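# Flip the inverted bottle upright inside the crate

## Task

Find the bottle standing upside down in the crate, rotate it so it stands upright, and set it back inside the crate. The crate and the tray must end up neither tilted nor shifted. The bottle must stay in place by itself after release, not because the gripper is holding it. Anything the robot last touched must not settle downward by more than about a fingernail's width once left alone. Nothing may be knocked or placed off the table.

## Robot and tools

Robot: two 6-joint uf850-style arms, left_arm and right_arm, each with a parallel two-finger gripper. Root link poses in the scene frame: left_arm at (+0.063, +0.326, 0) m, quat_wxyz (+0.999, 0, 0, -0.032); right_arm at (-0.028, -0.487, 0) m, quat_wxyz (+1.000, 0, 0, +0.017).

Scene frame: origin on the table surface midway between the arms, +z up, +x pointing out over the table, left_arm on the +y side. The arm names do not refer to left or right in any image.

Gripper: the fingers extend along the gripper's +z axis and close along its y axis. end_effector_position is the pinch point, roughly 2 cm behind the fingertips; closing pushes the tips about 10 mm further along +z. Fully open finger gap is 0.084 m.

Cameras (each 504x504): cam_head_left, cam_head_right, cam_left_wrist, cam_right_wrist. The wrist camera frame is wrist_camera_optical (+z forward, +x right in the picture, +y down).

execute_actions takes "actions", a list holding zero or one item, plus optional "pictures" (boolean).
- Empty list: nothing is commanded; you get the current state and the camera pictures.
- Motion: {"rows": [...], "steps": n}. rows is 1 to 15 rows; steps is 1 to 15 (default 15), each step lasting 1/30 s. Row k is used on step k; if rows run out, the final row repeats. An action must last at least 12 steps.
- Wait: {"steps": n} with n up to 300 and no rows. It returns after that many steps counted from the previous result, and your reply time eats into it.
- Pictures come only with an empty list or when "pictures": true.

Each row is one flat list of 14 numbers, all in [-1, 1], covering both arms even if one stays still: left_arm waist, shoulder, elbow, forearm roll, wrist pitch, wrist roll, opening; then right_arm in the same seven-item order. The six joint entries are offsets, not poses, scaled so 1.0 equals 2.036 rad. They are measured from the joint angles in the most recent result that listed them, not from the preceding row. Before any result in the scene has shown joint angles, and for a second or later call within one reply, they are measured from where the arm sits when the action begins. So all zeros means return to that reference, not hold still. The opening entry is absolute: +1 fully open, -1 closed.

Stated joint ranges (rad), same order: waist -6.283 to 6.283, shoulder -2.304 to 2.304, elbow -4.224 to 0.061, forearm roll -6.283 to 6.283, wrist pitch -2.164 to 2.164, wrist roll -6.283 to 6.283. A call aiming more than 0.010 rad beyond a limit is rejected entirely. The true limit may differ by up to 0.010 rad either way; a request past it gets clipped there, and the result may then print "joint sent to its limit" (possibly about an earlier, still-running action). Missing that line does not prove there is room left.

Motion limits: joint targets move at most 3.14 rad/s, take 0.16 s to accelerate, and all joints of one arm are timed to arrive together. Each step, a joint's target stays within 0.623 rad of its measured angle, and if the targets would carry the gripper more than 70 mm from where it is, the whole arm's targets are pulled back. Large offsets therefore need several calls.

Timing: a result is produced 12 steps before its action ends; those steps run while you compose the next reply. Between calls the arms keep heading for the last row sent, until they have all nearly stopped or a step gets HELD. After that only a new action makes them move or press further. Fingers still opening or closing keep going.

Result lines:
- State line, left_arm: … | right_arm: …: each gripper's position (m) and quat_wxyz plus linear and angular velocity in the scene frame. Positions can be somewhat off, worse at full reach.
- Joint positions / Joint velocities: per arm, six joints (rad, rad/s) then finger gap (m, m/s).
- grip_measured: measured opening on the same -1..+1 scale you command.
- "joint command not followed": a clearance check altered or blocked some joint targets; the rest of the row still ran.
- HELD: marks steps where some or all of your row was not sent.
- MOTOR HOT (from 65 °C) and OVER-TEMPERATURE FAULT (80 °C, arm braked until cooled). Holding loads heats motors, even while you think.
- Torque fault: if contact torque hits a joint's load limit, that arm stops, backs that joint off slightly, stays still 10 s and drops the rest of the call. Load limits (N m): waist 56.4, shoulder 56.4, elbow 47, forearm roll 25.3, wrist pitch 17.8, wrist roll 17.8; held weight counts.

Gripping: to hold something, keep commanding an opening clearly under grip_measured; the larger the gap, the harder the squeeze (about 24 N per pad for objects up to about 6 cm wide). Closing fast can squeeze harder, sometimes enough to spring the fingers open. Commanding exactly grip_measured still grips lightly on narrow parts; wide ones may slip.

Disturbances: occasionally a held part gets tugged or a loose object gets shoved.

Avoid: dropping the bottle, letting it or anything else leave the table, bumping or shifting the crate or tray, ramming or pressing the arms against each other, and hard shoves. Release the bottle only when it stands stably on its own.

zoom_image: {"camera": one of the four names, "region": [x0, y0, x1, y1]} in pixels of that camera's latest full image, origin top-left, region at most 504 by 504. Gives a closer, sharper look; moves nothing.

read_manual: optional "section" (only "licences"); returns URDF licence text, moves nothing.

finished_scene: {"scene": n}, integer 1 to 2, the current scene's number. It ends that scene irreversibly, reports whether the goal holds, and moves on to the next task if any. Replying without any tool call ends all remaining work.

Each tool is called after "Call:" as name(argument=value, ...) on one line, values as JSON.

## Session

I'll start by looking at the current state of the scene.

Call:
execute_actions(actions=[])

Scene clock: 0.00 s of 7600.00 s.
left_arm: end_effector_position=(+0.5535, +0.2530, +0.2037) grip_measured=+1.00 end_effector_quat_wxyz=(+0.301, +0.654, +0.305, +0.623) end_effector_velocity=(-0.001, +0.000, -0.000) end_effector_angular_velocity=(+0.000, +0.002, +0.000) | right_arm: end_effector_position=(+0.1954, -0.5497, +0.2270) grip_measured=+1.00 end_effector_quat_wxyz=(+0.159, +0.906, -0.226, -0.320) end_effector_velocity=(-0.000, -0.000, -0.000) end_effector_angular_velocity=(-0.001, +0.001, -0.000)
Joint positions: left_arm=[-0.212 -0.688 -0.367 -0.271  1.839 -0.971  0.084] | right_arm=[-0.108 -0.213 -0.606 -0.214 -1.112  0.584  0.084]
Joint velocities: left_arm=[ 0.     0.     0.002  0.    -0.     0.    -0.   ] | right_arm=[-0.001 -0.001 -0.    -0.001  0.     0.     0.   ]
Motor temperatures (°C, as the motors report them): left_arm=[29 27 36 33 35 34] | right_arm=[32 29 31 31 34 36]

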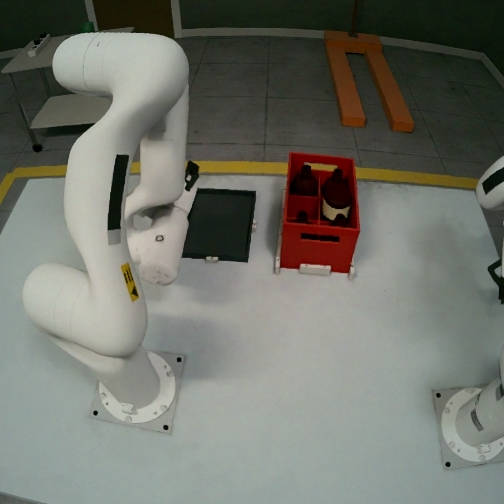

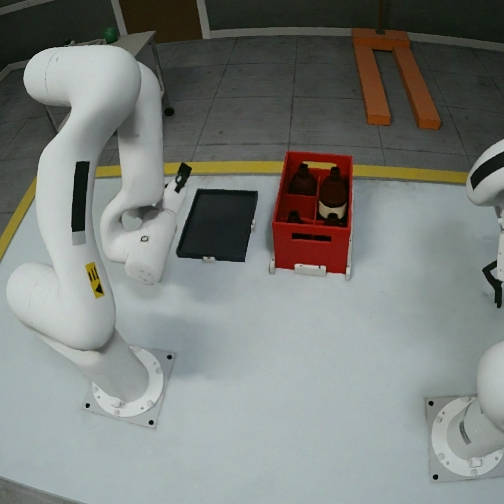

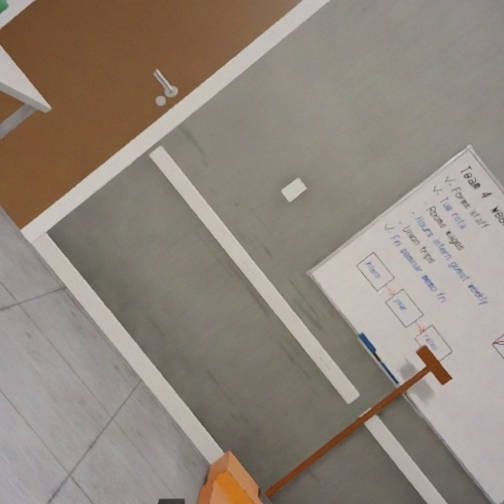

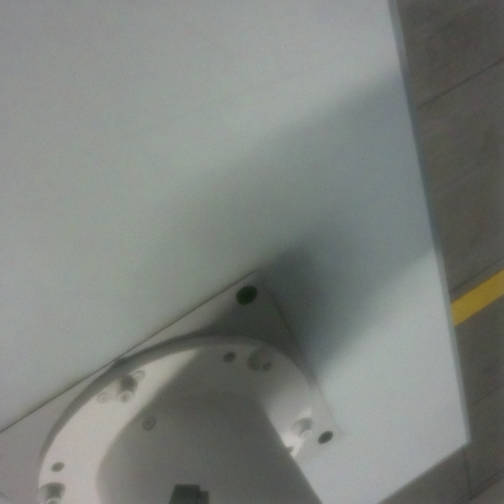

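Call:
zoom_image(camera="cam_head_left", region=[260, 140, 380, 290])

Call:
zoom_image(camera="cam_head_right", region=[255, 140, 375, 290])

Call:
zoom_image(camera="cam_head_left", region=[160, 150, 290, 290])

Region (260, 140, 380, 290) of cam_head_left's 504x504 image, scaled by 3.360, with more detail than that image has; it fills the left 403 columns of this view, and the rest is white.

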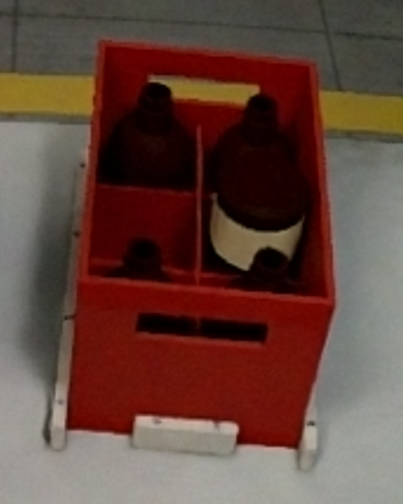

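Region (255, 140, 375, 290) of cam_head_right's 504x504 image, scaled by 3.360, with more detail than that image has; it fills the left 403 columns of this view, and the rest is white.

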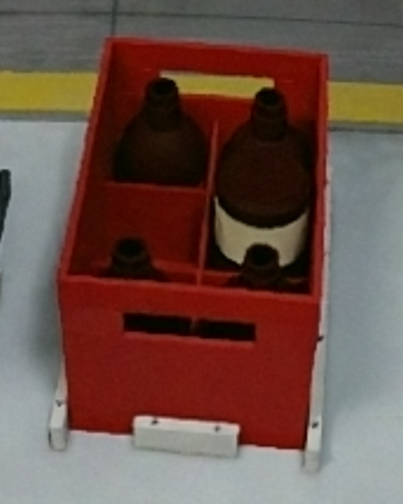

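Region (160, 150, 290, 290) of cam_head_left's 504x504 image, scaled by 3.600, with more detail than that image has; it fills the left 468 columns of this view, and the rest is white.

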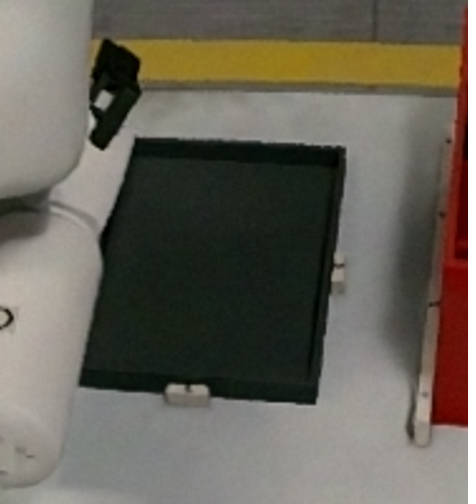

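Call:
execute_actions(actions=[{"rows": [[-0.0432,0.4136,0.1213,0.1331,-0.2662,0.4769,1, 0.3600,-0.0498,-0.3851,0.1051,0.0178,0.8085,1]], "steps": 15}])

Call:
execute_actions(actions=[{"steps": 40}], pictures=true)

Scene clock: 17.40 s of 7600.00 s.
left_arm: end_effector_position=(+0.5514, +0.2483, +0.2078) grip_measured=+1.00 end_effector_quat_wxyz=(+0.296, +0.666, +0.292, +0.620) end_effector_velocity=(-0.059, -0.144, +0.152) end_effector_angular_velocity=(+0.757, +0.338, -0.543) | right_arm: end_effector_position=(+0.2122, -0.5407, +0.2299) grip_measured=+1.00 end_effector_quat_wxyz=(+0.164, +0.909, -0.234, -0.304) end_effector_velocity=(+0.482, +0.266, +0.088) end_effector_angular_velocity=(-0.463, -0.922, -0.060)
Joint positions: left_arm=[-0.216 -0.656 -0.353 -0.256  1.807 -0.935  0.084] | right_arm=[-0.076 -0.219 -0.636 -0.203 -1.111  0.619  0.084]
Joint velocities: left_arm=[-0.139  0.973  0.399  0.433 -0.888  1.01  -0.   ] | right_arm=[ 0.901 -0.156 -0.884  0.308  0.051  0.898  0.   ]
Motor temperatures (°C, as the motors report them): left_arm=[29 27 36 33 35 34] | right_arm=[32 29 31 31 34 36]
Steps of this call (steps 1 to 90: nothing new was sent; then 14.30 s passed at rest; steps 91 to 93: the first 3 steps of this action). Readings (joint positions):
91: left_arm=[-0.212 -0.687 -0.366 -0.270 1.838 -0.970] | right_arm=[-0.107 -0.213 -0.607 -0.214 -1.112 0.585]
92: left_arm=[-0.213 -0.679 -0.363 -0.266 1.829 -0.960] | right_arm=[-0.099 -0.215 -0.614 -0.211 -1.112 0.595]
93: the state above

Scene clock: 18.73 s of 7600.00 s.
left_arm: end_effector_position=(+0.4785, +0.1681, +0.3800) grip_measured=+1.00 end_effector_quat_wxyz=(+0.128, +0.695, -0.128, +0.696) end_effector_velocity=(-0.000, +0.001, -0.001) end_effector_angular_velocity=(+0.000, +0.001, +0.001) | right_arm: end_effector_position=(+0.4195, -0.1399, +0.4193) grip_measured=+1.00 end_effector_quat_wxyz=(+0.001, +0.708, -0.707, +0.000) end_effector_velocity=(-0.000, +0.003, +0.003) end_effector_angular_velocity=(+0.004, -0.005, -0.004)
Joint positions: left_arm=[-0.3    0.154 -0.12   0.     1.297  0.     0.084] | right_arm=[ 0.624 -0.315 -1.389 -0.    -1.076  2.229  0.084]
Joint velocities: left_arm=[ 0.001 -0.     0.001  0.     0.     0.     0.   ] | right_arm=[ 0.004  0.001 -0.004  0.001  0.001  0.007 -0.   ]
Motor temperatures (°C, as the motors report them): left_arm=[29 27 36 33 35 34] | right_arm=[32 29 31 31 34 36]
Kept back: nothing.
Steps of this call (steps 1 to 12: the last 12 steps of your previous action; steps 13 to 40: the robot went on to your last target). Readings (joint positions):
1: left_arm=[-0.223 -0.613 -0.336 -0.237 1.768 -0.891] | right_arm=[-0.043 -0.224 -0.670 -0.192 -1.109 0.651]
2: left_arm=[-0.231 -0.552 -0.312 -0.211 1.717 -0.830] | right_arm=[-0.011 -0.229 -0.702 -0.181 -1.107 0.682]
4: left_arm=[-0.248 -0.418 -0.267 -0.160 1.620 -0.698] | right_arm=[0.047 -0.237 -0.761 -0.164 -1.104 0.740]
8: left_arm=[-0.270 -0.184 -0.206 -0.093 1.486 -0.436] | right_arm=[0.155 -0.252 -0.876 -0.134 -1.098 0.858]
40: the state above

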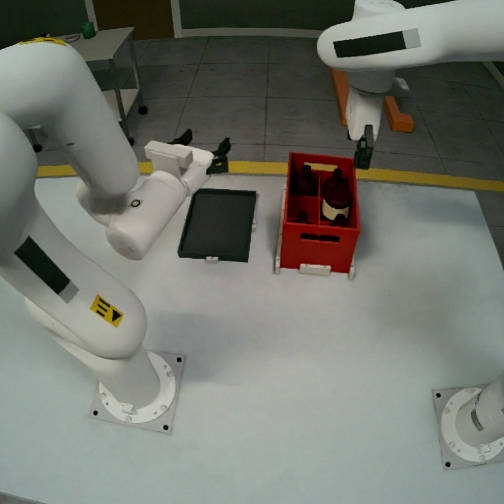

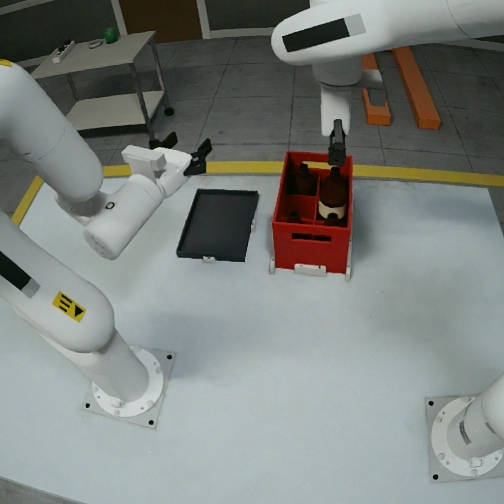

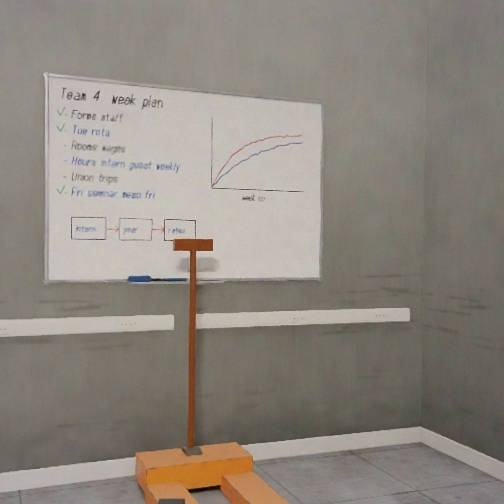

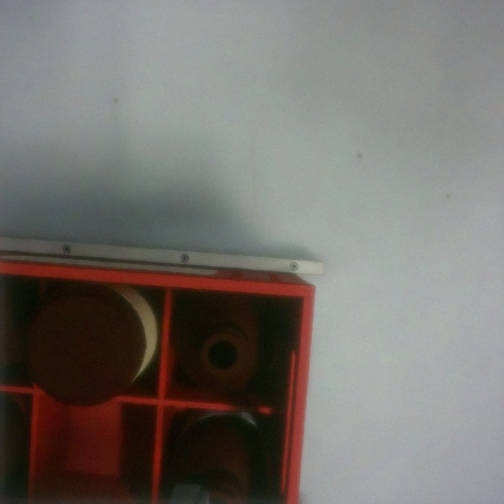

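Call:
zoom_image(camera="cam_right_wrist", region=[0, 220, 340, 504])

Region (0, 220, 340, 504) of cam_right_wrist's 504x504 image, scaled by 1.482, with more detail than that image has; it fills the top 421 rows of this view, and the rest is white.

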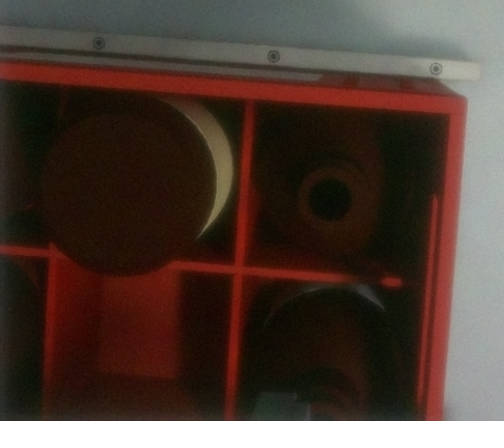

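Call:
execute_actions(actions=[{"rows": [[0,0,0,0,0,0,1,-0.0008,-0.0018,-0.0015,0,0.0003,-0.0003,1],[0,0,0,0,0,0,1,-0.0031,-0.0069,-0.0059,0,0.0011,-0.0012,1],[0,0,0,0,0,0,1,-0.0067,-0.0148,-0.0126,0,0.0023,-0.0025,1],[0,0,0,0,0,0,1,-0.0113,-0.0249,-0.0212,0,0.0039,-0.0042,1],[0,0,0,0,0,0,1,-0.0167,-0.0368,-0.0313,0,0.0058,-0.0061,1],[0,0,0,0,0,0,1,-0.0226,-0.0500,-0.0425,0,0.0078,-0.0083,1],[0,0,0,0,0,0,1,-0.0289,-0.0640,-0.0544,0,0.0100,-0.0107,1],[0,0,0,0,0,0,1,-0.0354,-0.0781,-0.0664,0,0.0122,-0.0130,1],[0,0,0,0,0,0,1,-0.0417,-0.0921,-0.0783,0,0.0144,-0.0154,1],[0,0,0,0,0,0,1,-0.0476,-0.1053,-0.0895,0,0.0164,-0.0176,1],[0,0,0,0,0,0,1,-0.0530,-0.1172,-0.0996,0,0.0183,-0.0195,1],[0,0,0,0,0,0,1,-0.0576,-0.1273,-0.1082,0,0.0199,-0.0212,1],[0,0,0,0,0,0,1,-0.0612,-0.1352,-0.1149,0,0.0211,-0.0225,1],[0,0,0,0,0,0,1,-0.0635,-0.1403,-0.1193,0,0.0219,-0.0234,1],[0,0,0,0,0,0,1,-0.0643,-0.1421,-0.1208,0,0.0222,-0.0237,1]], "steps": 15}])

Call:
execute_actions(actions=[{"steps": 22}], pictures=true)

Scene clock: 23.57 s of 7600.00 s.
left_arm: end_effector_position=(+0.4785, +0.1681, +0.3800) grip_measured=+1.00 end_effector_quat_wxyz=(+0.128, +0.695, -0.128, +0.696) end_effector_velocity=(-0.001, -0.000, -0.001) end_effector_angular_velocity=(+0.001, +0.003, -0.002) | right_arm: end_effector_position=(+0.4223, -0.1394, +0.4186) grip_measured=+1.00 end_effector_quat_wxyz=(+0.000, +0.707, -0.707, +0.000) end_effector_velocity=(+0.085, +0.002, -0.032) end_effector_angular_velocity=(+0.003, -0.005, -0.049)
Joint positions: left_arm=[-0.3    0.154 -0.12   0.     1.297  0.     0.084] | right_arm=[ 0.622 -0.321 -1.395 -0.    -1.075  2.228  0.084]
Joint velocities: left_arm=[-0.002 -0.001  0.002 -0.     0.     0.    -0.   ] | right_arm=[-0.088 -0.184 -0.164 -0.001  0.026 -0.039  0.   ]
Motor temperatures (°C, as the motors report them): left_arm=[29 27 36 33 35 34] | right_arm=[32 29 31 31 34 36]
Steps of this call (steps 1 to 30: the robot went on to your last target; steps 31 to 90: nothing new was sent; then 1.73 s passed at rest; steps 91 to 93: the first 3 steps of this action). Readings (joint positions):
91: left_arm=[-0.300 0.154 -0.120 0.000 1.297 0.000] | right_arm=[0.625 -0.315 -1.390 -0.000 -1.076 2.230]
92: left_arm=[-0.300 0.154 -0.120 0.000 1.297 0.000] | right_arm=[0.624 -0.316 -1.391 -0.000 -1.076 2.229]
93: the state above

Scene clock: 24.30 s of 7600.00 s.
left_arm: end_effector_position=(+0.4785, +0.1681, +0.3800) grip_measured=+1.00 end_effector_quat_wxyz=(+0.128, +0.695, -0.128, +0.696) end_effector_velocity=(+0.001, -0.000, +0.001) end_effector_angular_velocity=(-0.000, -0.002, +0.000) | right_arm: end_effector_position=(+0.5452, -0.1518, +0.3507) grip_measured=+1.00 end_effector_quat_wxyz=(+0.000, -0.678, +0.735, -0.000) end_effector_velocity=(+0.001, -0.002, -0.004) end_effector_angular_velocity=(-0.003, +0.003, -0.001)
Joint positions: left_arm=[-0.3    0.154 -0.12   0.     1.297  0.     0.084] | right_arm=[ 0.494 -0.603 -1.635 -0.    -1.031  2.181  0.084]
Joint velocities: left_arm=[ 0.     0.001 -0.001 -0.    -0.     0.001  0.   ] | right_arm=[-0.003 -0.005  0.    -0.001  0.001 -0.001 -0.   ]
Motor temperatures (°C, as the motors report them): left_arm=[29 27 36 33 35 34] | right_arm=[32 29 31 31 34 36]
Kept back: nothing.
Steps of this call (steps 1 to 12: the last 12 steps of your previous action; steps 13 to 22: the robot went on to your last target). Readings (joint positions):
1: left_arm=[-0.300 0.154 -0.120 0.000 1.297 0.000] | right_arm=[0.618 -0.329 -1.402 -0.000 -1.074 2.226]
2: left_arm=[-0.300 0.154 -0.120 0.000 1.297 0.000] | right_arm=[0.612 -0.341 -1.413 -0.000 -1.072 2.224]
4: left_arm=[-0.300 0.154 -0.120 0.000 1.297 0.000] | right_arm=[0.596 -0.378 -1.444 -0.000 -1.066 2.218]
8: left_arm=[-0.300 0.154 -0.120 0.000 1.297 0.000] | right_arm=[0.549 -0.480 -1.529 -0.000 -1.050 2.201]
22: the state above

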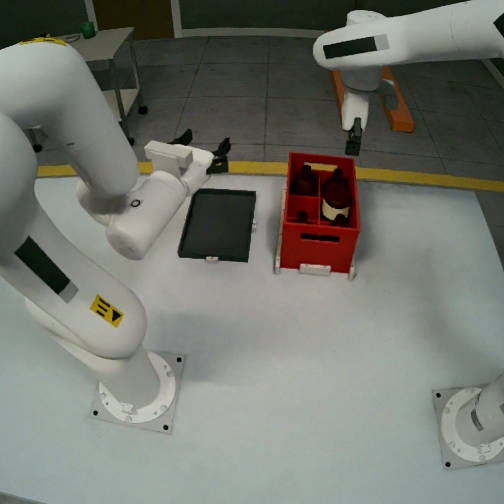

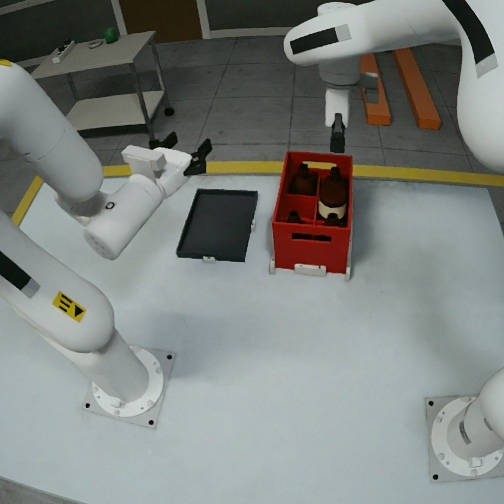

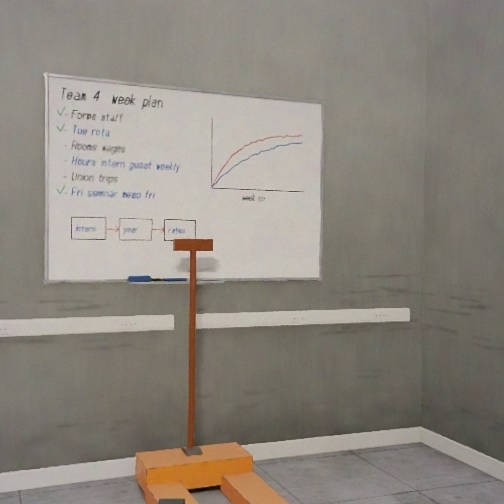

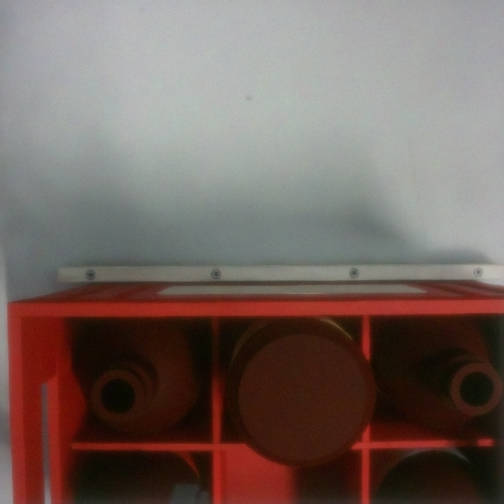

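Call:
zoom_image(camera="cam_right_wrist", region=[200, 250, 454, 504])

Call:
zoom_image(camera="cam_right_wrist", region=[0, 250, 254, 504])

Region (200, 250, 454, 504) of cam_right_wrist's 504x504 image, scaled by 1.984, with more detail than that image has.

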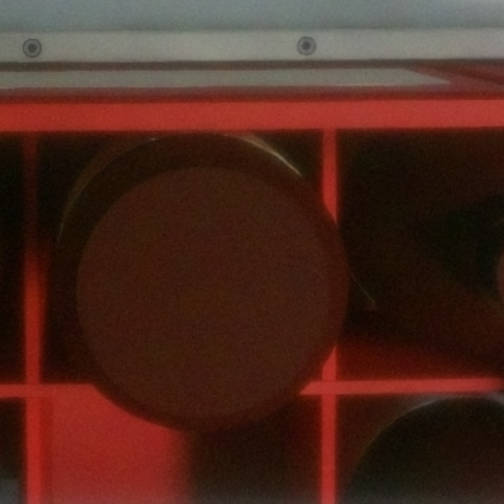

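Region (0, 250, 254, 504) of cam_right_wrist's 504x504 image, scaled by 1.984, with more detail than that image has.

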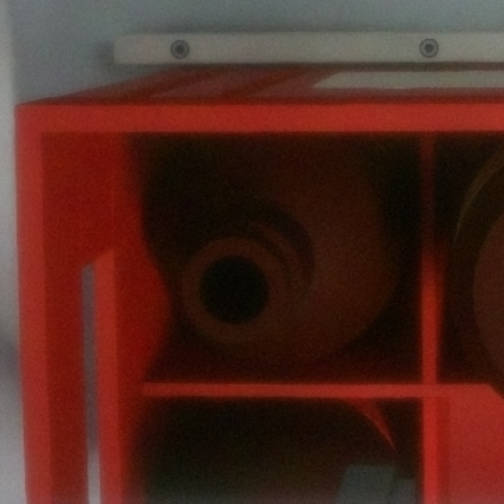

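Call:
execute_actions(actions=[{"rows": [[-0.0009,-0.0030,-0.0010,0,0.0020,0,1,0,-0.0010,0.0006,0,0.0016,0,1],[-0.0036,-0.0116,-0.0039,0,0.0077,0,1,0,-0.0039,0.0023,0,0.0062,-0.0002,1],[-0.0077,-0.0248,-0.0083,0,0.0165,0,1,0.0001,-0.0084,0.0049,0,0.0132,-0.0004,1],[-0.0129,-0.0418,-0.0139,0,0.0278,0,1,0.0002,-0.0141,0.0082,0,0.0222,-0.0006,1],[-0.0191,-0.0617,-0.0206,0,0.0411,0,1,0.0003,-0.0209,0.0121,0,0.0329,-0.0009,1],[-0.0259,-0.0838,-0.0279,0,0.0558,0,1,0.0004,-0.0284,0.0164,0,0.0446,-0.0012,1],[-0.0332,-0.1072,-0.0357,0,0.0714,0,1,0.0005,-0.0363,0.0210,0,0.0571,-0.0015,1],[-0.0405,-0.1309,-0.0437,0,0.0872,0,1,0.0005,-0.0443,0.0257,0,0.0697,-0.0019,1],[-0.0478,-0.1543,-0.0515,0,0.1028,0,1,0.0006,-0.0522,0.0303,0,0.0822,-0.0022,1],[-0.0546,-0.1764,-0.0588,0,0.1175,0,1,0.0007,-0.0597,0.0346,0,0.0939,-0.0025,1],[-0.0608,-0.1963,-0.0655,0,0.1308,0,1,0.0008,-0.0665,0.0385,0,0.1046,-0.0028,1],[-0.0660,-0.2133,-0.0711,0,0.1421,0,1,0.0009,-0.0722,0.0418,0,0.1136,-0.0030,1],[-0.0701,-0.2265,-0.0755,0,0.1509,0,1,0.0010,-0.0767,0.0444,0,0.1206,-0.0032,1],[-0.0728,-0.2351,-0.0784,0,0.1566,0,1,0.0010,-0.0796,0.0461,0,0.1252,-0.0034,1],[-0.0737,-0.2381,-0.0794,0,0.1586,0,1,0.0010,-0.0806,0.0467,0,0.1268,-0.0034,1]], "steps": 15}])

Call:
execute_actions(actions=[{"steps": 24}], pictures=true)

Scene clock: 35.77 s of 7600.00 s.
left_arm: end_effector_position=(+0.4793, +0.1664, +0.3792) grip_measured=+1.00 end_effector_quat_wxyz=(+0.129, +0.695, -0.129, +0.696) end_effector_velocity=(+0.024, -0.051, -0.029) end_effector_angular_velocity=(-0.005, -0.012, -0.088) | right_arm: end_effector_position=(+0.5461, -0.1513, +0.3479) grip_measured=+1.00 end_effector_quat_wxyz=(+0.001, -0.678, +0.735, -0.000) end_effector_velocity=(+0.020, +0.015, -0.083) end_effector_angular_velocity=(+0.019, -0.029, +0.009)
Joint positions: left_arm=[-0.303  0.145 -0.123  0.     1.304  0.     0.084] | right_arm=[ 0.494 -0.607 -1.633 -0.    -1.025  2.18   0.084]
Joint velocities: left_arm=[-0.089 -0.287 -0.098 -0.001  0.202 -0.    -0.   ] | right_arm=[ 0.005 -0.091  0.05   0.002  0.176 -0.005  0.   ]
Motor temperatures (°C, as the motors report them): left_arm=[29 27 36 33 35 34] | right_arm=[32 30 32 31 34 36]
Steps of this call (steps 1 to 15: the robot went on to your last target; steps 16 to 90: nothing new was sent; then 8.37 s passed at rest; steps 91 to 93: the first 3 steps of this action). Readings (joint positions):
91: left_arm=[-0.300 0.154 -0.120 0.000 1.297 0.000] | right_arm=[0.493 -0.604 -1.635 -0.000 -1.031 2.181]
92: left_arm=[-0.301 0.152 -0.121 0.000 1.299 0.000] | right_arm=[0.494 -0.605 -1.634 -0.000 -1.029 2.180]
93: the state above

Scene clock: 36.57 s of 7600.00 s.
left_arm: end_effector_position=(+0.4988, +0.0806, +0.3005) grip_measured=+1.00 end_effector_quat_wxyz=(+0.180, +0.684, -0.180, +0.684) end_effector_velocity=(-0.001, -0.002, -0.002) end_effector_angular_velocity=(+0.003, +0.003, -0.004) | right_arm: end_effector_position=(+0.5545, -0.1447, +0.2004) grip_measured=+1.00 end_effector_quat_wxyz=(+0.000, -0.681, +0.732, -0.000) end_effector_velocity=(-0.002, -0.001, -0.004) end_effector_angular_velocity=(-0.003, +0.005, +0.000)
Joint positions: left_arm=[-0.45  -0.329 -0.281  0.     1.62   0.     0.084] | right_arm=[ 0.496 -0.767 -1.54  -0.    -0.773  2.174  0.084]
Joint velocities: left_arm=[-0.004 -0.006 -0.001  0.     0.     0.001 -0.   ] | right_arm=[-0.    -0.003  0.003 -0.001  0.001  0.     0.   ]
Motor temperatures (°C, as the motors report them): left_arm=[29 27 36 33 35 34] | right_arm=[32 30 32 31 34 36]
Kept back: nothing.
Steps of this call (steps 1 to 12: the last 12 steps of your previous action; steps 13 to 24: the robot went on to your last target). Readings (joint positions):
1: left_arm=[-0.307 0.132 -0.127 0.000 1.313 0.000] | right_arm=[0.494 -0.611 -1.631 -0.000 -1.017 2.180]
2: left_arm=[-0.313 0.113 -0.134 0.000 1.326 0.000] | right_arm=[0.494 -0.618 -1.627 -0.000 -1.006 2.180]
4: left_arm=[-0.330 0.056 -0.153 0.000 1.363 0.000] | right_arm=[0.494 -0.639 -1.614 -0.000 -0.973 2.179]
8: left_arm=[-0.381 -0.106 -0.207 0.000 1.470 0.000] | right_arm=[0.495 -0.698 -1.579 -0.000 -0.882 2.177]
24: the state above

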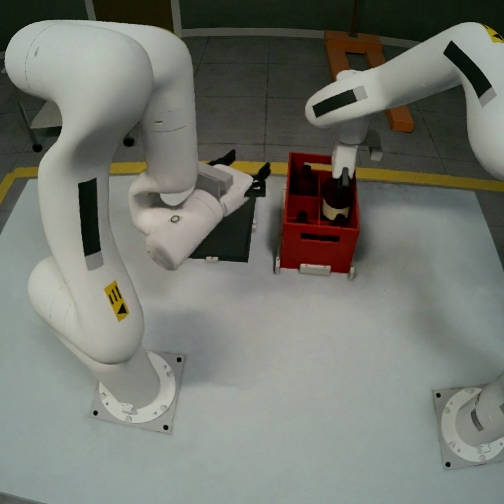

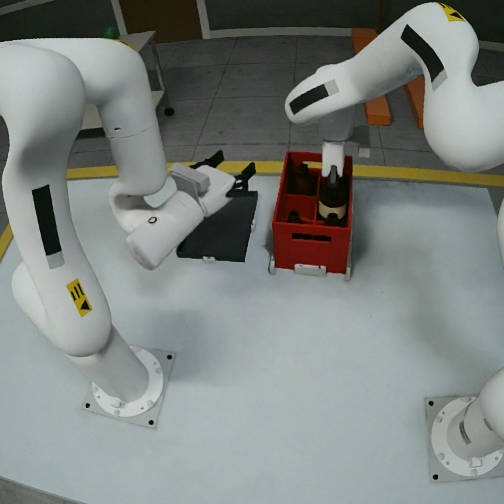

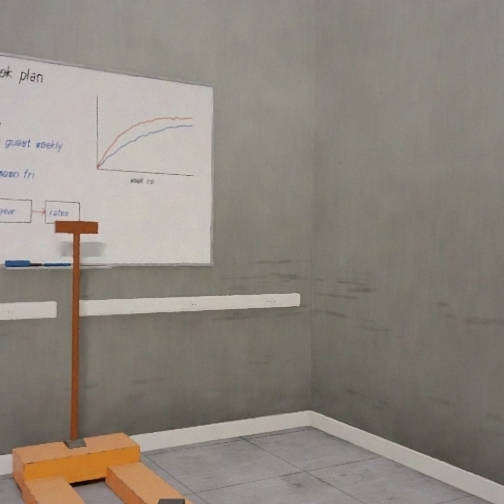

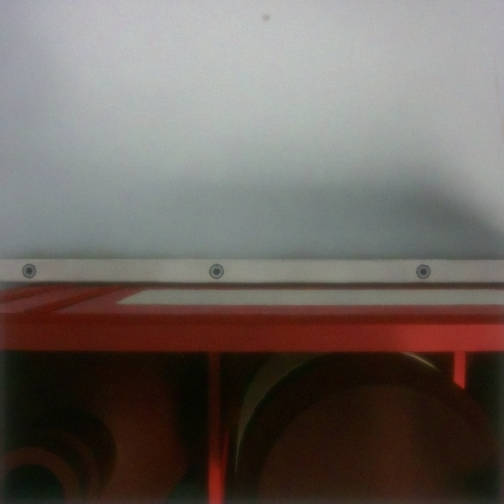

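Call:
zoom_image(camera="cam_right_wrist", region=[150, 300, 504, 504])

Call:
zoom_image(camera="cam_head_left", region=[280, 130, 390, 240])

Call:
zoom_image(camera="cam_head_right", region=[275, 130, 385, 240])

Region (150, 300, 504, 504) of cam_right_wrist's 504x504 image, scaled by 1.424, with more detail than that image has; it fills the top 290 rows of this view, and the rest is white.

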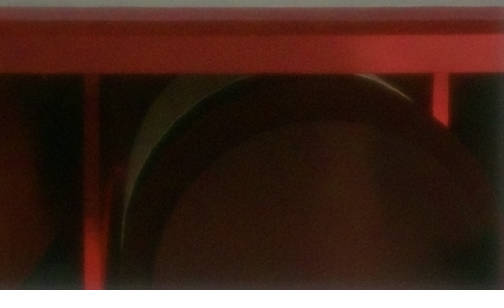

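Region (280, 130, 390, 240) of cam_head_left's 504x504 image, scaled by 4.582, with more detail than that image has.

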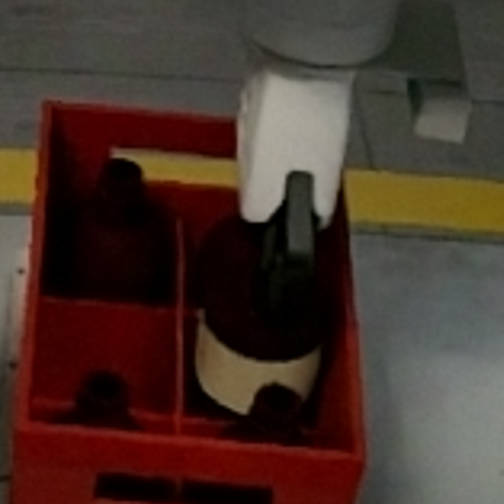

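Region (275, 130, 385, 240) of cam_head_right's 504x504 image, scaled by 4.582, with more detail than that image has.

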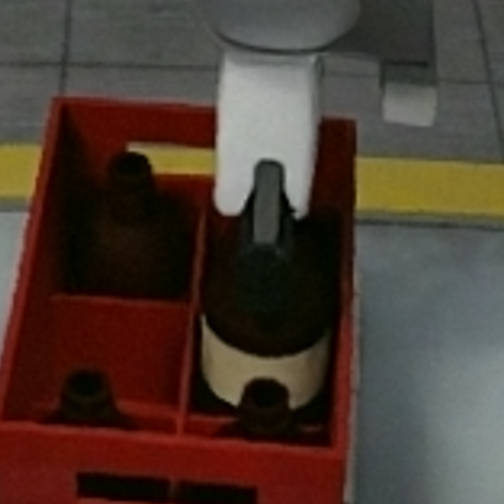

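Call:
execute_actions(actions=[{"rows": [[0,0,0,0,0,0,1,0,-0.0008,0.0001,0,0.0009,0,1],[0,0,0,0,0,0,1,0,-0.0030,0.0006,0,0.0036,0,1],[0,0,0,0,0,0,1,-0.0001,-0.0064,0.0012,0,0.0075,0,1],[0,0,0,0,0,0,1,-0.0001,-0.0106,0.0019,0,0.0125,0,1],[0,0,0,0,0,0,1,-0.0001,-0.0153,0.0028,0,0.0181,0,1],[0,0,0,0,0,0,1,-0.0002,-0.0204,0.0038,0,0.0241,0,1],[0,0,0,0,0,0,1,-0.0002,-0.0255,0.0047,0,0.0301,0,1],[0,0,0,0,0,0,1,-0.0002,-0.0302,0.0056,0,0.0357,0,1],[0,0,0,0,0,0,1,-0.0003,-0.0344,0.0063,0,0.0407,0,1],[0,0,0,0,0,0,1,-0.0003,-0.0378,0.0069,0,0.0446,0,1],[0,0,0,0,0,0,1,-0.0003,-0.0400,0.0074,0,0.0473,0,1],[0,0,0,0,0,0,1,-0.0003,-0.0408,0.0075,0,0.0482,0,1]], "steps": 15}])

Call:
execute_actions(actions=[{"steps": 17}])

Call:
execute_actions(actions=[{"rows": [[0,0,0,0,0,0,1,0,0,0,0,0,0,0.92],[0,0,0,0,0,0,1,0,0,0,0,0,0,0.85],[0,0,0,0,0,0,1,0,0,0,0,0,0,0.79],[0,0,0,0,0,0,1,0,0,0,0,0,0,0.74],[0,0,0,0,0,0,1,0,0,0,0,0,0,0.69],[0,0,0,0,0,0,1,0,0,0,0,0,0,0.64],[0,0,0,0,0,0,1,0,0,0,0,0,0,0.59],[0,0,0,0,0,0,1,0,0,0,0,0,0,0.54],[0,0,0,0,0,0,1,0,0,0,0,0,0,0.48],[0,0,0,0,0,0,1,0,0,0,0,0,0,0.4],[0,0,0,0,0,0,1,0,0,0,0,0,0,0.3],[0,0,0,0,0,0,1,0,0,0,0,0,0,0.15],[0,0,0,0,0,0,1,0,0,0,0,0,0,-0.1],[0,0,0,0,0,0,1,0,0,0,0,0,0,-0.5],[0,0,0,0,0,0,1,0,0,0,0,0,0,-1]], "steps": 15}])

Call:
execute_actions(actions=[{"steps": 15}], pictures=true)

Scene clock: 42.10 s of 7600.00 s.
left_arm: end_effector_position=(+0.4988, +0.0805, +0.3004) grip_measured=+1.00 end_effector_quat_wxyz=(+0.180, +0.684, -0.180, +0.684) end_effector_velocity=(+0.001, -0.000, +0.005) end_effector_angular_velocity=(-0.003, -0.009, +0.001) | right_arm: end_effector_position=(+0.5548, -0.1445, +0.1984) grip_measured=+1.00 end_effector_quat_wxyz=(+0.000, -0.681, +0.732, -0.000) end_effector_velocity=(+0.010, +0.005, -0.054) end_effector_angular_velocity=(+0.013, -0.022, -0.001)
Joint positions: left_arm=[-0.45  -0.33  -0.281  0.     1.62   0.     0.084] | right_arm=[ 0.496 -0.769 -1.54  -0.    -0.769  2.174  0.084]
Joint velocities: left_arm=[ 0.001  0.008 -0.001 -0.     0.     0.002 -0.   ] | right_arm=[-0.001 -0.077  0.004  0.     0.108  0.     0.   ]
Motor temperatures (°C, as the motors report them): left_arm=[29 27 36 33 35 34] | right_arm=[32 30 32 31 34 36]
Steps of this call (steps 1 to 15: the robot went on to your last target; steps 16 to 90: nothing new was sent; then 2.43 s passed at rest; steps 91 to 93: the first 3 steps of this action). Readings (joint positions):
91: left_arm=[-0.450 -0.330 -0.281 0.000 1.620 0.000] | right_arm=[0.496 -0.767 -1.540 -0.000 -0.773 2.174]
92: left_arm=[-0.450 -0.330 -0.281 0.000 1.620 0.000] | right_arm=[0.496 -0.768 -1.540 -0.000 -0.772 2.174]
93: the state above

Scene clock: 42.67 s of 7600.00 s.
left_arm: end_effector_position=(+0.4988, +0.0806, +0.3005) grip_measured=+1.00 end_effector_quat_wxyz=(+0.180, +0.684, -0.180, +0.684) end_effector_velocity=(+0.000, -0.000, +0.000) end_effector_angular_velocity=(-0.000, -0.001, -0.000) | right_arm: end_effector_position=(+0.5556, -0.1445, +0.1387) grip_measured=+1.00 end_effector_quat_wxyz=(+0.000, -0.681, +0.732, -0.000) end_effector_velocity=(-0.001, -0.001, -0.002) end_effector_angular_velocity=(-0.001, +0.002, -0.001)
Joint positions: left_arm=[-0.45  -0.329 -0.281  0.     1.62   0.     0.084] | right_arm=[ 0.495 -0.849 -1.525 -0.    -0.675  2.174  0.084]
Joint velocities: left_arm=[-0.     0.    -0.001 -0.     0.    -0.    -0.   ] | right_arm=[-0.001 -0.002  0.002  0.001  0.002  0.    -0.   ]
Motor temperatures (°C, as the motors report them): left_arm=[29 27 36 33 35 34] | right_arm=[32 30 32 31 34 36]
Kept back: nothing.
Steps of this call (steps 1 to 12: the last 12 steps of your previous action; steps 13 to 17: the robot went on to your last target). Readings (joint positions):
1: left_arm=[-0.450 -0.330 -0.281 0.000 1.620 0.000] | right_arm=[0.496 -0.773 -1.540 -0.000 -0.765 2.174]
2: left_arm=[-0.450 -0.329 -0.281 0.000 1.620 0.000] | right_arm=[0.496 -0.779 -1.539 -0.000 -0.758 2.174]
4: left_arm=[-0.450 -0.329 -0.281 0.000 1.620 0.000] | right_arm=[0.496 -0.795 -1.535 -0.000 -0.739 2.174]
8: left_arm=[-0.450 -0.329 -0.281 0.000 1.620 0.000] | right_arm=[0.495 -0.833 -1.527 -0.000 -0.696 2.174]
17: the state above

Scene clock: 42.77 s of 7600.00 s.
left_arm: end_effector_position=(+0.4988, +0.0806, +0.3005) grip_measured=+1.00 end_effector_quat_wxyz=(+0.180, +0.684, -0.180, +0.684) end_effector_velocity=(-0.001, -0.000, -0.001) end_effector_angular_velocity=(+0.001, +0.001, -0.001) | right_arm: end_effector_position=(+0.5556, -0.1445, +0.1388) grip_measured=+0.83 end_effector_quat_wxyz=(+0.000, -0.681, +0.732, -0.000) end_effector_velocity=(+0.002, +0.001, +0.004) end_effector_angular_velocity=(+0.003, -0.006, +0.000)
Joint positions: left_arm=[-0.45  -0.329 -0.281  0.     1.62   0.     0.084] | right_arm=[ 0.495 -0.849 -1.525 -0.    -0.675  2.174  0.078]
Joint velocities: left_arm=[-0.001 -0.001  0.001  0.     0.     0.     0.   ] | right_arm=[-0.     0.004 -0.003 -0.001 -0.    -0.    -0.071]
Motor temperatures (°C, as the motors report them): left_arm=[29 27 36 33 35 34] | right_arm=[32 30 32 31 34 36]
Steps of this call (steps 1 to 3: the first 3 steps of this action). Readings (joint positions):
1: left_arm=[-0.450 -0.329 -0.281 0.000 1.620 0.000] | right_arm=[0.495 -0.849 -1.525 -0.000 -0.675 2.174]
2: left_arm=[-0.450 -0.329 -0.281 0.000 1.620 0.000] | right_arm=[0.495 -0.849 -1.525 -0.000 -0.675 2.174]
3: the state above

Scene clock: 43.27 s of 7600.00 s.
left_arm: end_effector_position=(+0.4988, +0.0806, +0.3005) grip_measured=+1.00 end_effector_quat_wxyz=(+0.180, +0.684, -0.180, +0.684) end_effector_velocity=(+0.000, +0.000, +0.000) end_effector_angular_velocity=(+0.001, -0.002, +0.001) | right_arm: end_effector_position=(+0.5557, -0.1445, +0.1389) grip_measured=+0.72 end_effector_quat_wxyz=(+0.001, -0.681, +0.732, -0.000) end_effector_velocity=(-0.000, +0.000, -0.000) end_effector_angular_velocity=(+0.000, +0.000, -0.001)
Joint positions: left_arm=[-0.45  -0.329 -0.281  0.     1.62   0.     0.084] | right_arm=[ 0.495 -0.849 -1.526 -0.    -0.675  2.174  0.073]
Joint velocities: left_arm=[ 0.001  0.001  0.001 -0.    -0.     0.002  0.   ] | right_arm=[ 0. -0.  0.  0.  0.  0.  0.]
Motor temperatures (°C, as the motors report them): left_arm=[29 27 36 33 35 34] | right_arm=[32 30 32 31 34 36]
Kept back: nothing.
Steps of this call (steps 1 to 12: the last 12 steps of your previous action; steps 13 to 15: the robot went on to your last target). Readings (joint positions):
1: left_arm=[-0.450 -0.329 -0.281 0.000 1.620 0.000] | right_arm=[0.495 -0.849 -1.525 -0.000 -0.675 2.174]
2: left_arm=[-0.450 -0.329 -0.281 0.000 1.620 0.000] | right_arm=[0.495 -0.849 -1.525 -0.000 -0.675 2.174]
4: left_arm=[-0.450 -0.329 -0.281 0.000 1.620 0.000] | right_arm=[0.495 -0.849 -1.526 -0.000 -0.675 2.174]
8: left_arm=[-0.450 -0.329 -0.281 0.000 1.620 0.000] | right_arm=[0.495 -0.849 -1.526 -0.000 -0.675 2.174]
15: the state above
All arms were judged still, so your last target was given up. Only a new action makes them travel on or press farther. Fingers that are still opening or closing keep moving.

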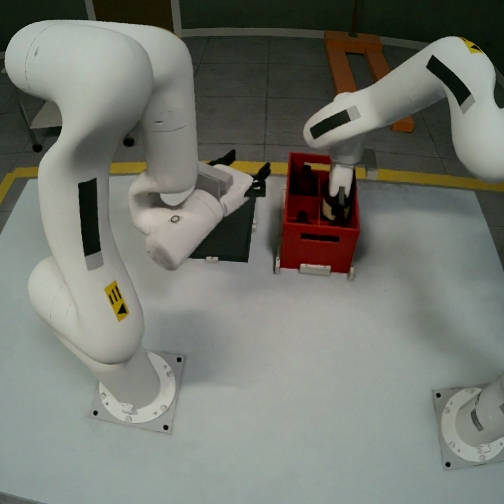

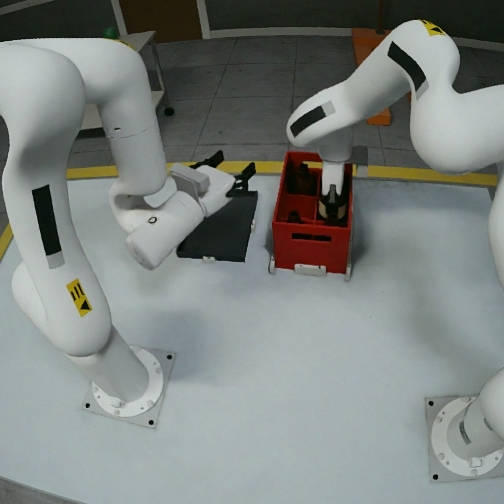

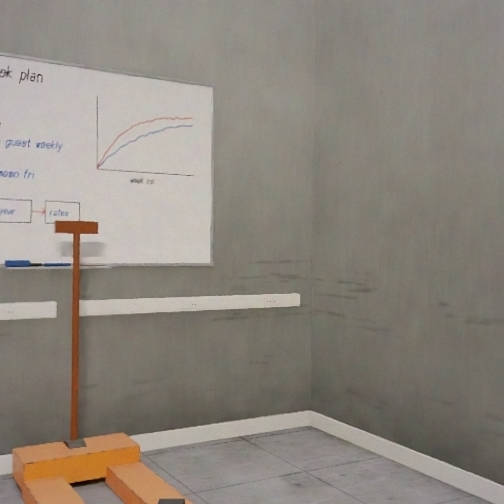

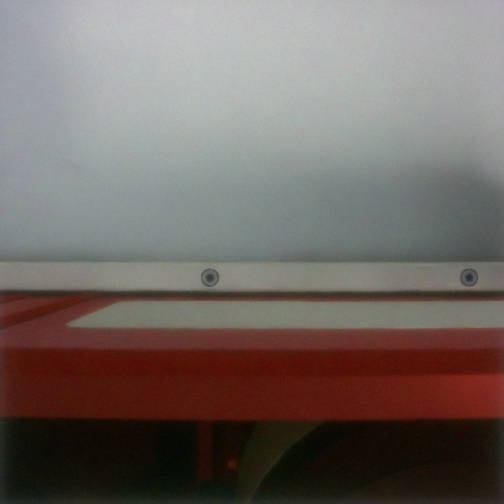

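Call:
execute_actions(actions=[{"rows": [[-0.0015,0.0002,0,0,-0.0002,0,1,0,0.0014,-0.0001,0,-0.0015,0,-1],[-0.0059,0.0007,0.0001,0,-0.0006,0,1,0,0.0048,-0.0005,0,-0.0053,0,-1],[-0.0127,0.0014,0.0002,0,-0.0013,0,1,0,0.0102,-0.0012,0,-0.0115,0,-1],[-0.0214,0.0024,0.0003,0,-0.0022,0,1,0,0.0175,-0.0025,0,-0.0200,0,-1],[-0.0316,0.0036,0.0005,0,-0.0032,0,1,0,0.0264,-0.0047,0,-0.0311,0,-1],[-0.0429,0.0048,0.0006,0,-0.0044,0,1,0,0.0361,-0.0079,0,-0.0440,0,-1],[-0.0549,0.0062,0.0008,0,-0.0056,0,1,0,0.0460,-0.0121,0,-0.0580,0,-1],[-0.0671,0.0075,0.0010,0,-0.0069,0,1,0,0.0557,-0.0175,0,-0.0732,0,-1],[-0.0791,0.0089,0.0012,0,-0.0081,0,1,0,0.0649,-0.0238,0,-0.0887,-0.015,-1],[-0.0904,0.0101,0.0013,0,-0.0093,0,1,0,0.0733,-0.0312,0,-0.1046,-0.044,-1],[-0.1006,0.0113,0.0015,0,-0.0103,0,1,0,0.0811,-0.0396,0,-0.1207,-0.088,-1],[-0.1093,0.0123,0.0016,0,-0.0112,0,1,0,0.0882,-0.0490,0,-0.1372,-0.138,-1],[-0.1161,0.0130,0.0017,0,-0.0119,0,1,0,0.0942,-0.0589,0,-0.1531,-0.187,-1],[-0.1205,0.0135,0.0018,0,-0.0123,0,1,0,0.0993,-0.0690,0,-0.1683,-0.236,-1],[-0.1220,0.0137,0.0018,0,-0.0125,0,1,0,0.1035,-0.0792,0,-0.1835,-0.4337,-1]], "steps": 15}])

Call:
execute_actions(actions=[{"steps": 28}], pictures=true)

Scene clock: 49.83 s of 7600.00 s.
left_arm: end_effector_position=(+0.4974, +0.0783, +0.3006) grip_measured=+1.00 end_effector_quat_wxyz=(+0.182, +0.683, -0.181, +0.684) end_effector_velocity=(-0.041, -0.072, +0.005) end_effector_angular_velocity=(+0.001, -0.000, -0.164) | right_arm: end_effector_position=(+0.5548, -0.1450, +0.1407) grip_measured=+0.72 end_effector_quat_wxyz=(-0.001, -0.681, +0.732, +0.000) end_effector_velocity=(-0.019, -0.012, +0.070) end_effector_angular_velocity=(-0.034, +0.054, +0.001)
Joint positions: left_arm=[-0.455 -0.329 -0.281  0.     1.619  0.     0.084] | right_arm=[ 0.495 -0.846 -1.524 -0.    -0.68   2.174  0.073]
Joint velocities: left_arm=[-0.165  0.019  0.002 -0.001 -0.017  0.    -0.   ] | right_arm=[-0.     0.112  0.016 -0.002 -0.159  0.    -0.   ]
Motor temperatures (°C, as the motors report them): left_arm=[29 27 36 33 35 34] | right_arm=[32 30 32 31 34 36]
Steps of this call (steps 1 to 90: nothing new was sent; then 3.47 s passed at rest; steps 91 to 93: the first 3 steps of this action). Readings (joint positions):
91: left_arm=[-0.450 -0.329 -0.281 0.000 1.620 0.000] | right_arm=[0.495 -0.849 -1.525 -0.000 -0.675 2.174]
92: left_arm=[-0.451 -0.329 -0.281 0.000 1.620 0.000] | right_arm=[0.495 -0.848 -1.525 -0.000 -0.676 2.174]
93: the state above

Scene clock: 50.77 s of 7600.00 s.
left_arm: end_effector_position=(+0.4251, -0.0190, +0.3068) grip_measured=+1.00 end_effector_quat_wxyz=(+0.263, +0.657, -0.263, +0.656) end_effector_velocity=(-0.001, -0.001, -0.000) end_effector_angular_velocity=(-0.001, +0.001, -0.004) | right_arm: end_effector_position=(+0.5552, -0.1448, +0.3496) grip_measured=+0.72 end_effector_quat_wxyz=(+0.001, +0.928, -0.371, -0.000) end_effector_velocity=(+0.001, +0.001, +0.004) end_effector_angular_velocity=(+0.004, -0.005, +0.006)
Joint positions: left_arm=[-0.698 -0.302 -0.278  0.     1.594  0.     0.084] | right_arm=[ 0.495 -0.639 -1.686 -0.    -1.049  1.292  0.073]
Joint velocities: left_arm=[-0.004  0.     0.001  0.    -0.    -0.001  0.   ] | right_arm=[ 0.     0.003 -0.004  0.    -0.001 -0.006  0.   ]
Motor temperatures (°C, as the motors report them): left_arm=[29 27 36 33 35 34] | right_arm=[32 30 32 31 34 36]
Kept back: nothing.
Steps of this call (steps 1 to 12: the last 12 steps of your previous action; steps 13 to 28: the robot went on to your last target). Readings (joint positions):
1: left_arm=[-0.462 -0.328 -0.281 0.000 1.618 0.000] | right_arm=[0.495 -0.840 -1.524 -0.000 -0.687 2.174]
2: left_arm=[-0.473 -0.327 -0.281 0.000 1.617 0.000] | right_arm=[0.495 -0.832 -1.525 -0.000 -0.698 2.174]
4: left_arm=[-0.505 -0.323 -0.280 0.000 1.614 0.000] | right_arm=[0.495 -0.805 -1.532 -0.000 -0.730 2.174]
8: left_arm=[-0.594 -0.313 -0.279 0.000 1.605 0.000] | right_arm=[0.495 -0.734 -1.566 -0.000 -0.829 2.154]
28: the state above

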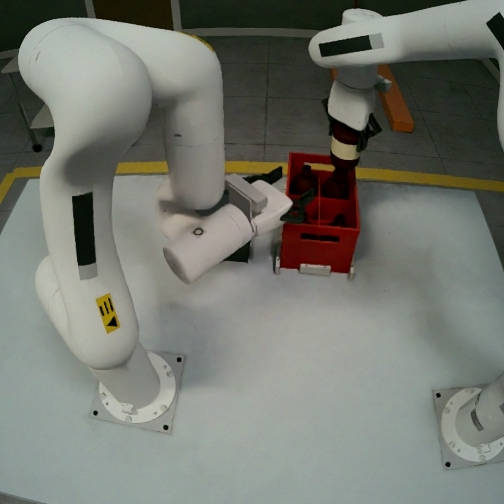

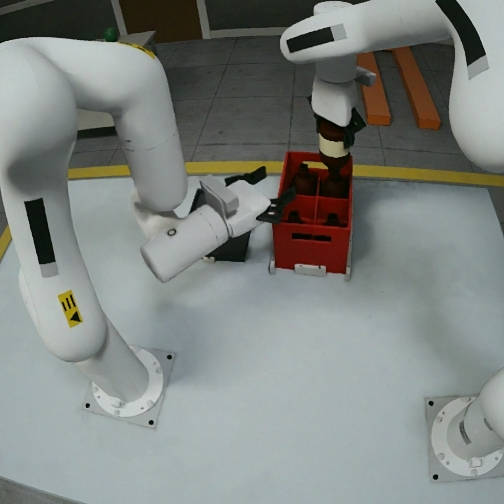

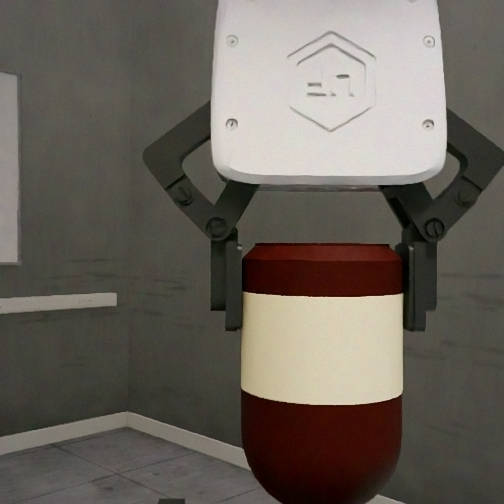

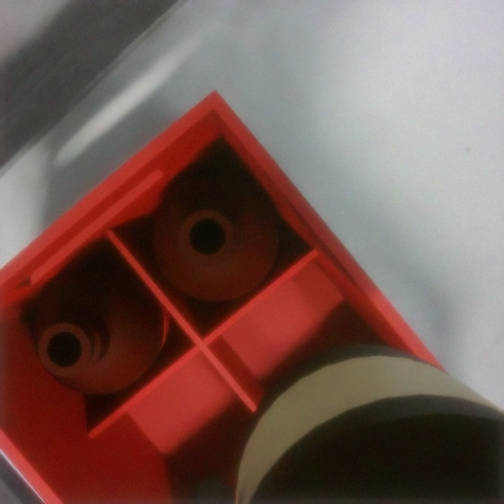

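Call:
zoom_image(camera="cam_left_wrist", region=[130, 440, 260, 504])

Call:
zoom_image(camera="cam_left_wrist", region=[190, 220, 474, 504])

Region (130, 440, 260, 504) of cam_left_wrist's 504x504 image, scaled by 3.877, with more detail than that image has; it fills the top 248 rows of this view, and the rest is white.

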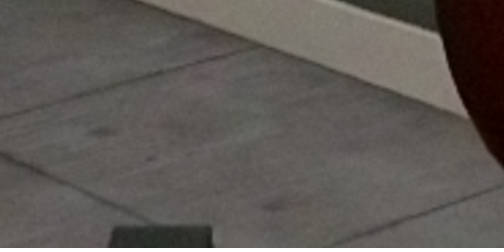

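Region (190, 220, 474, 504) of cam_left_wrist's 504x504 image, scaled by 1.775, with more detail than that image has.

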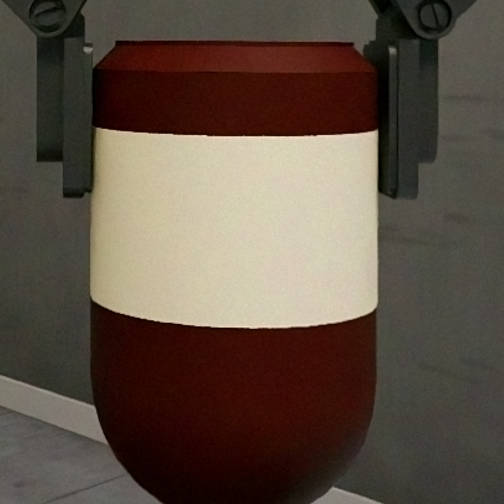

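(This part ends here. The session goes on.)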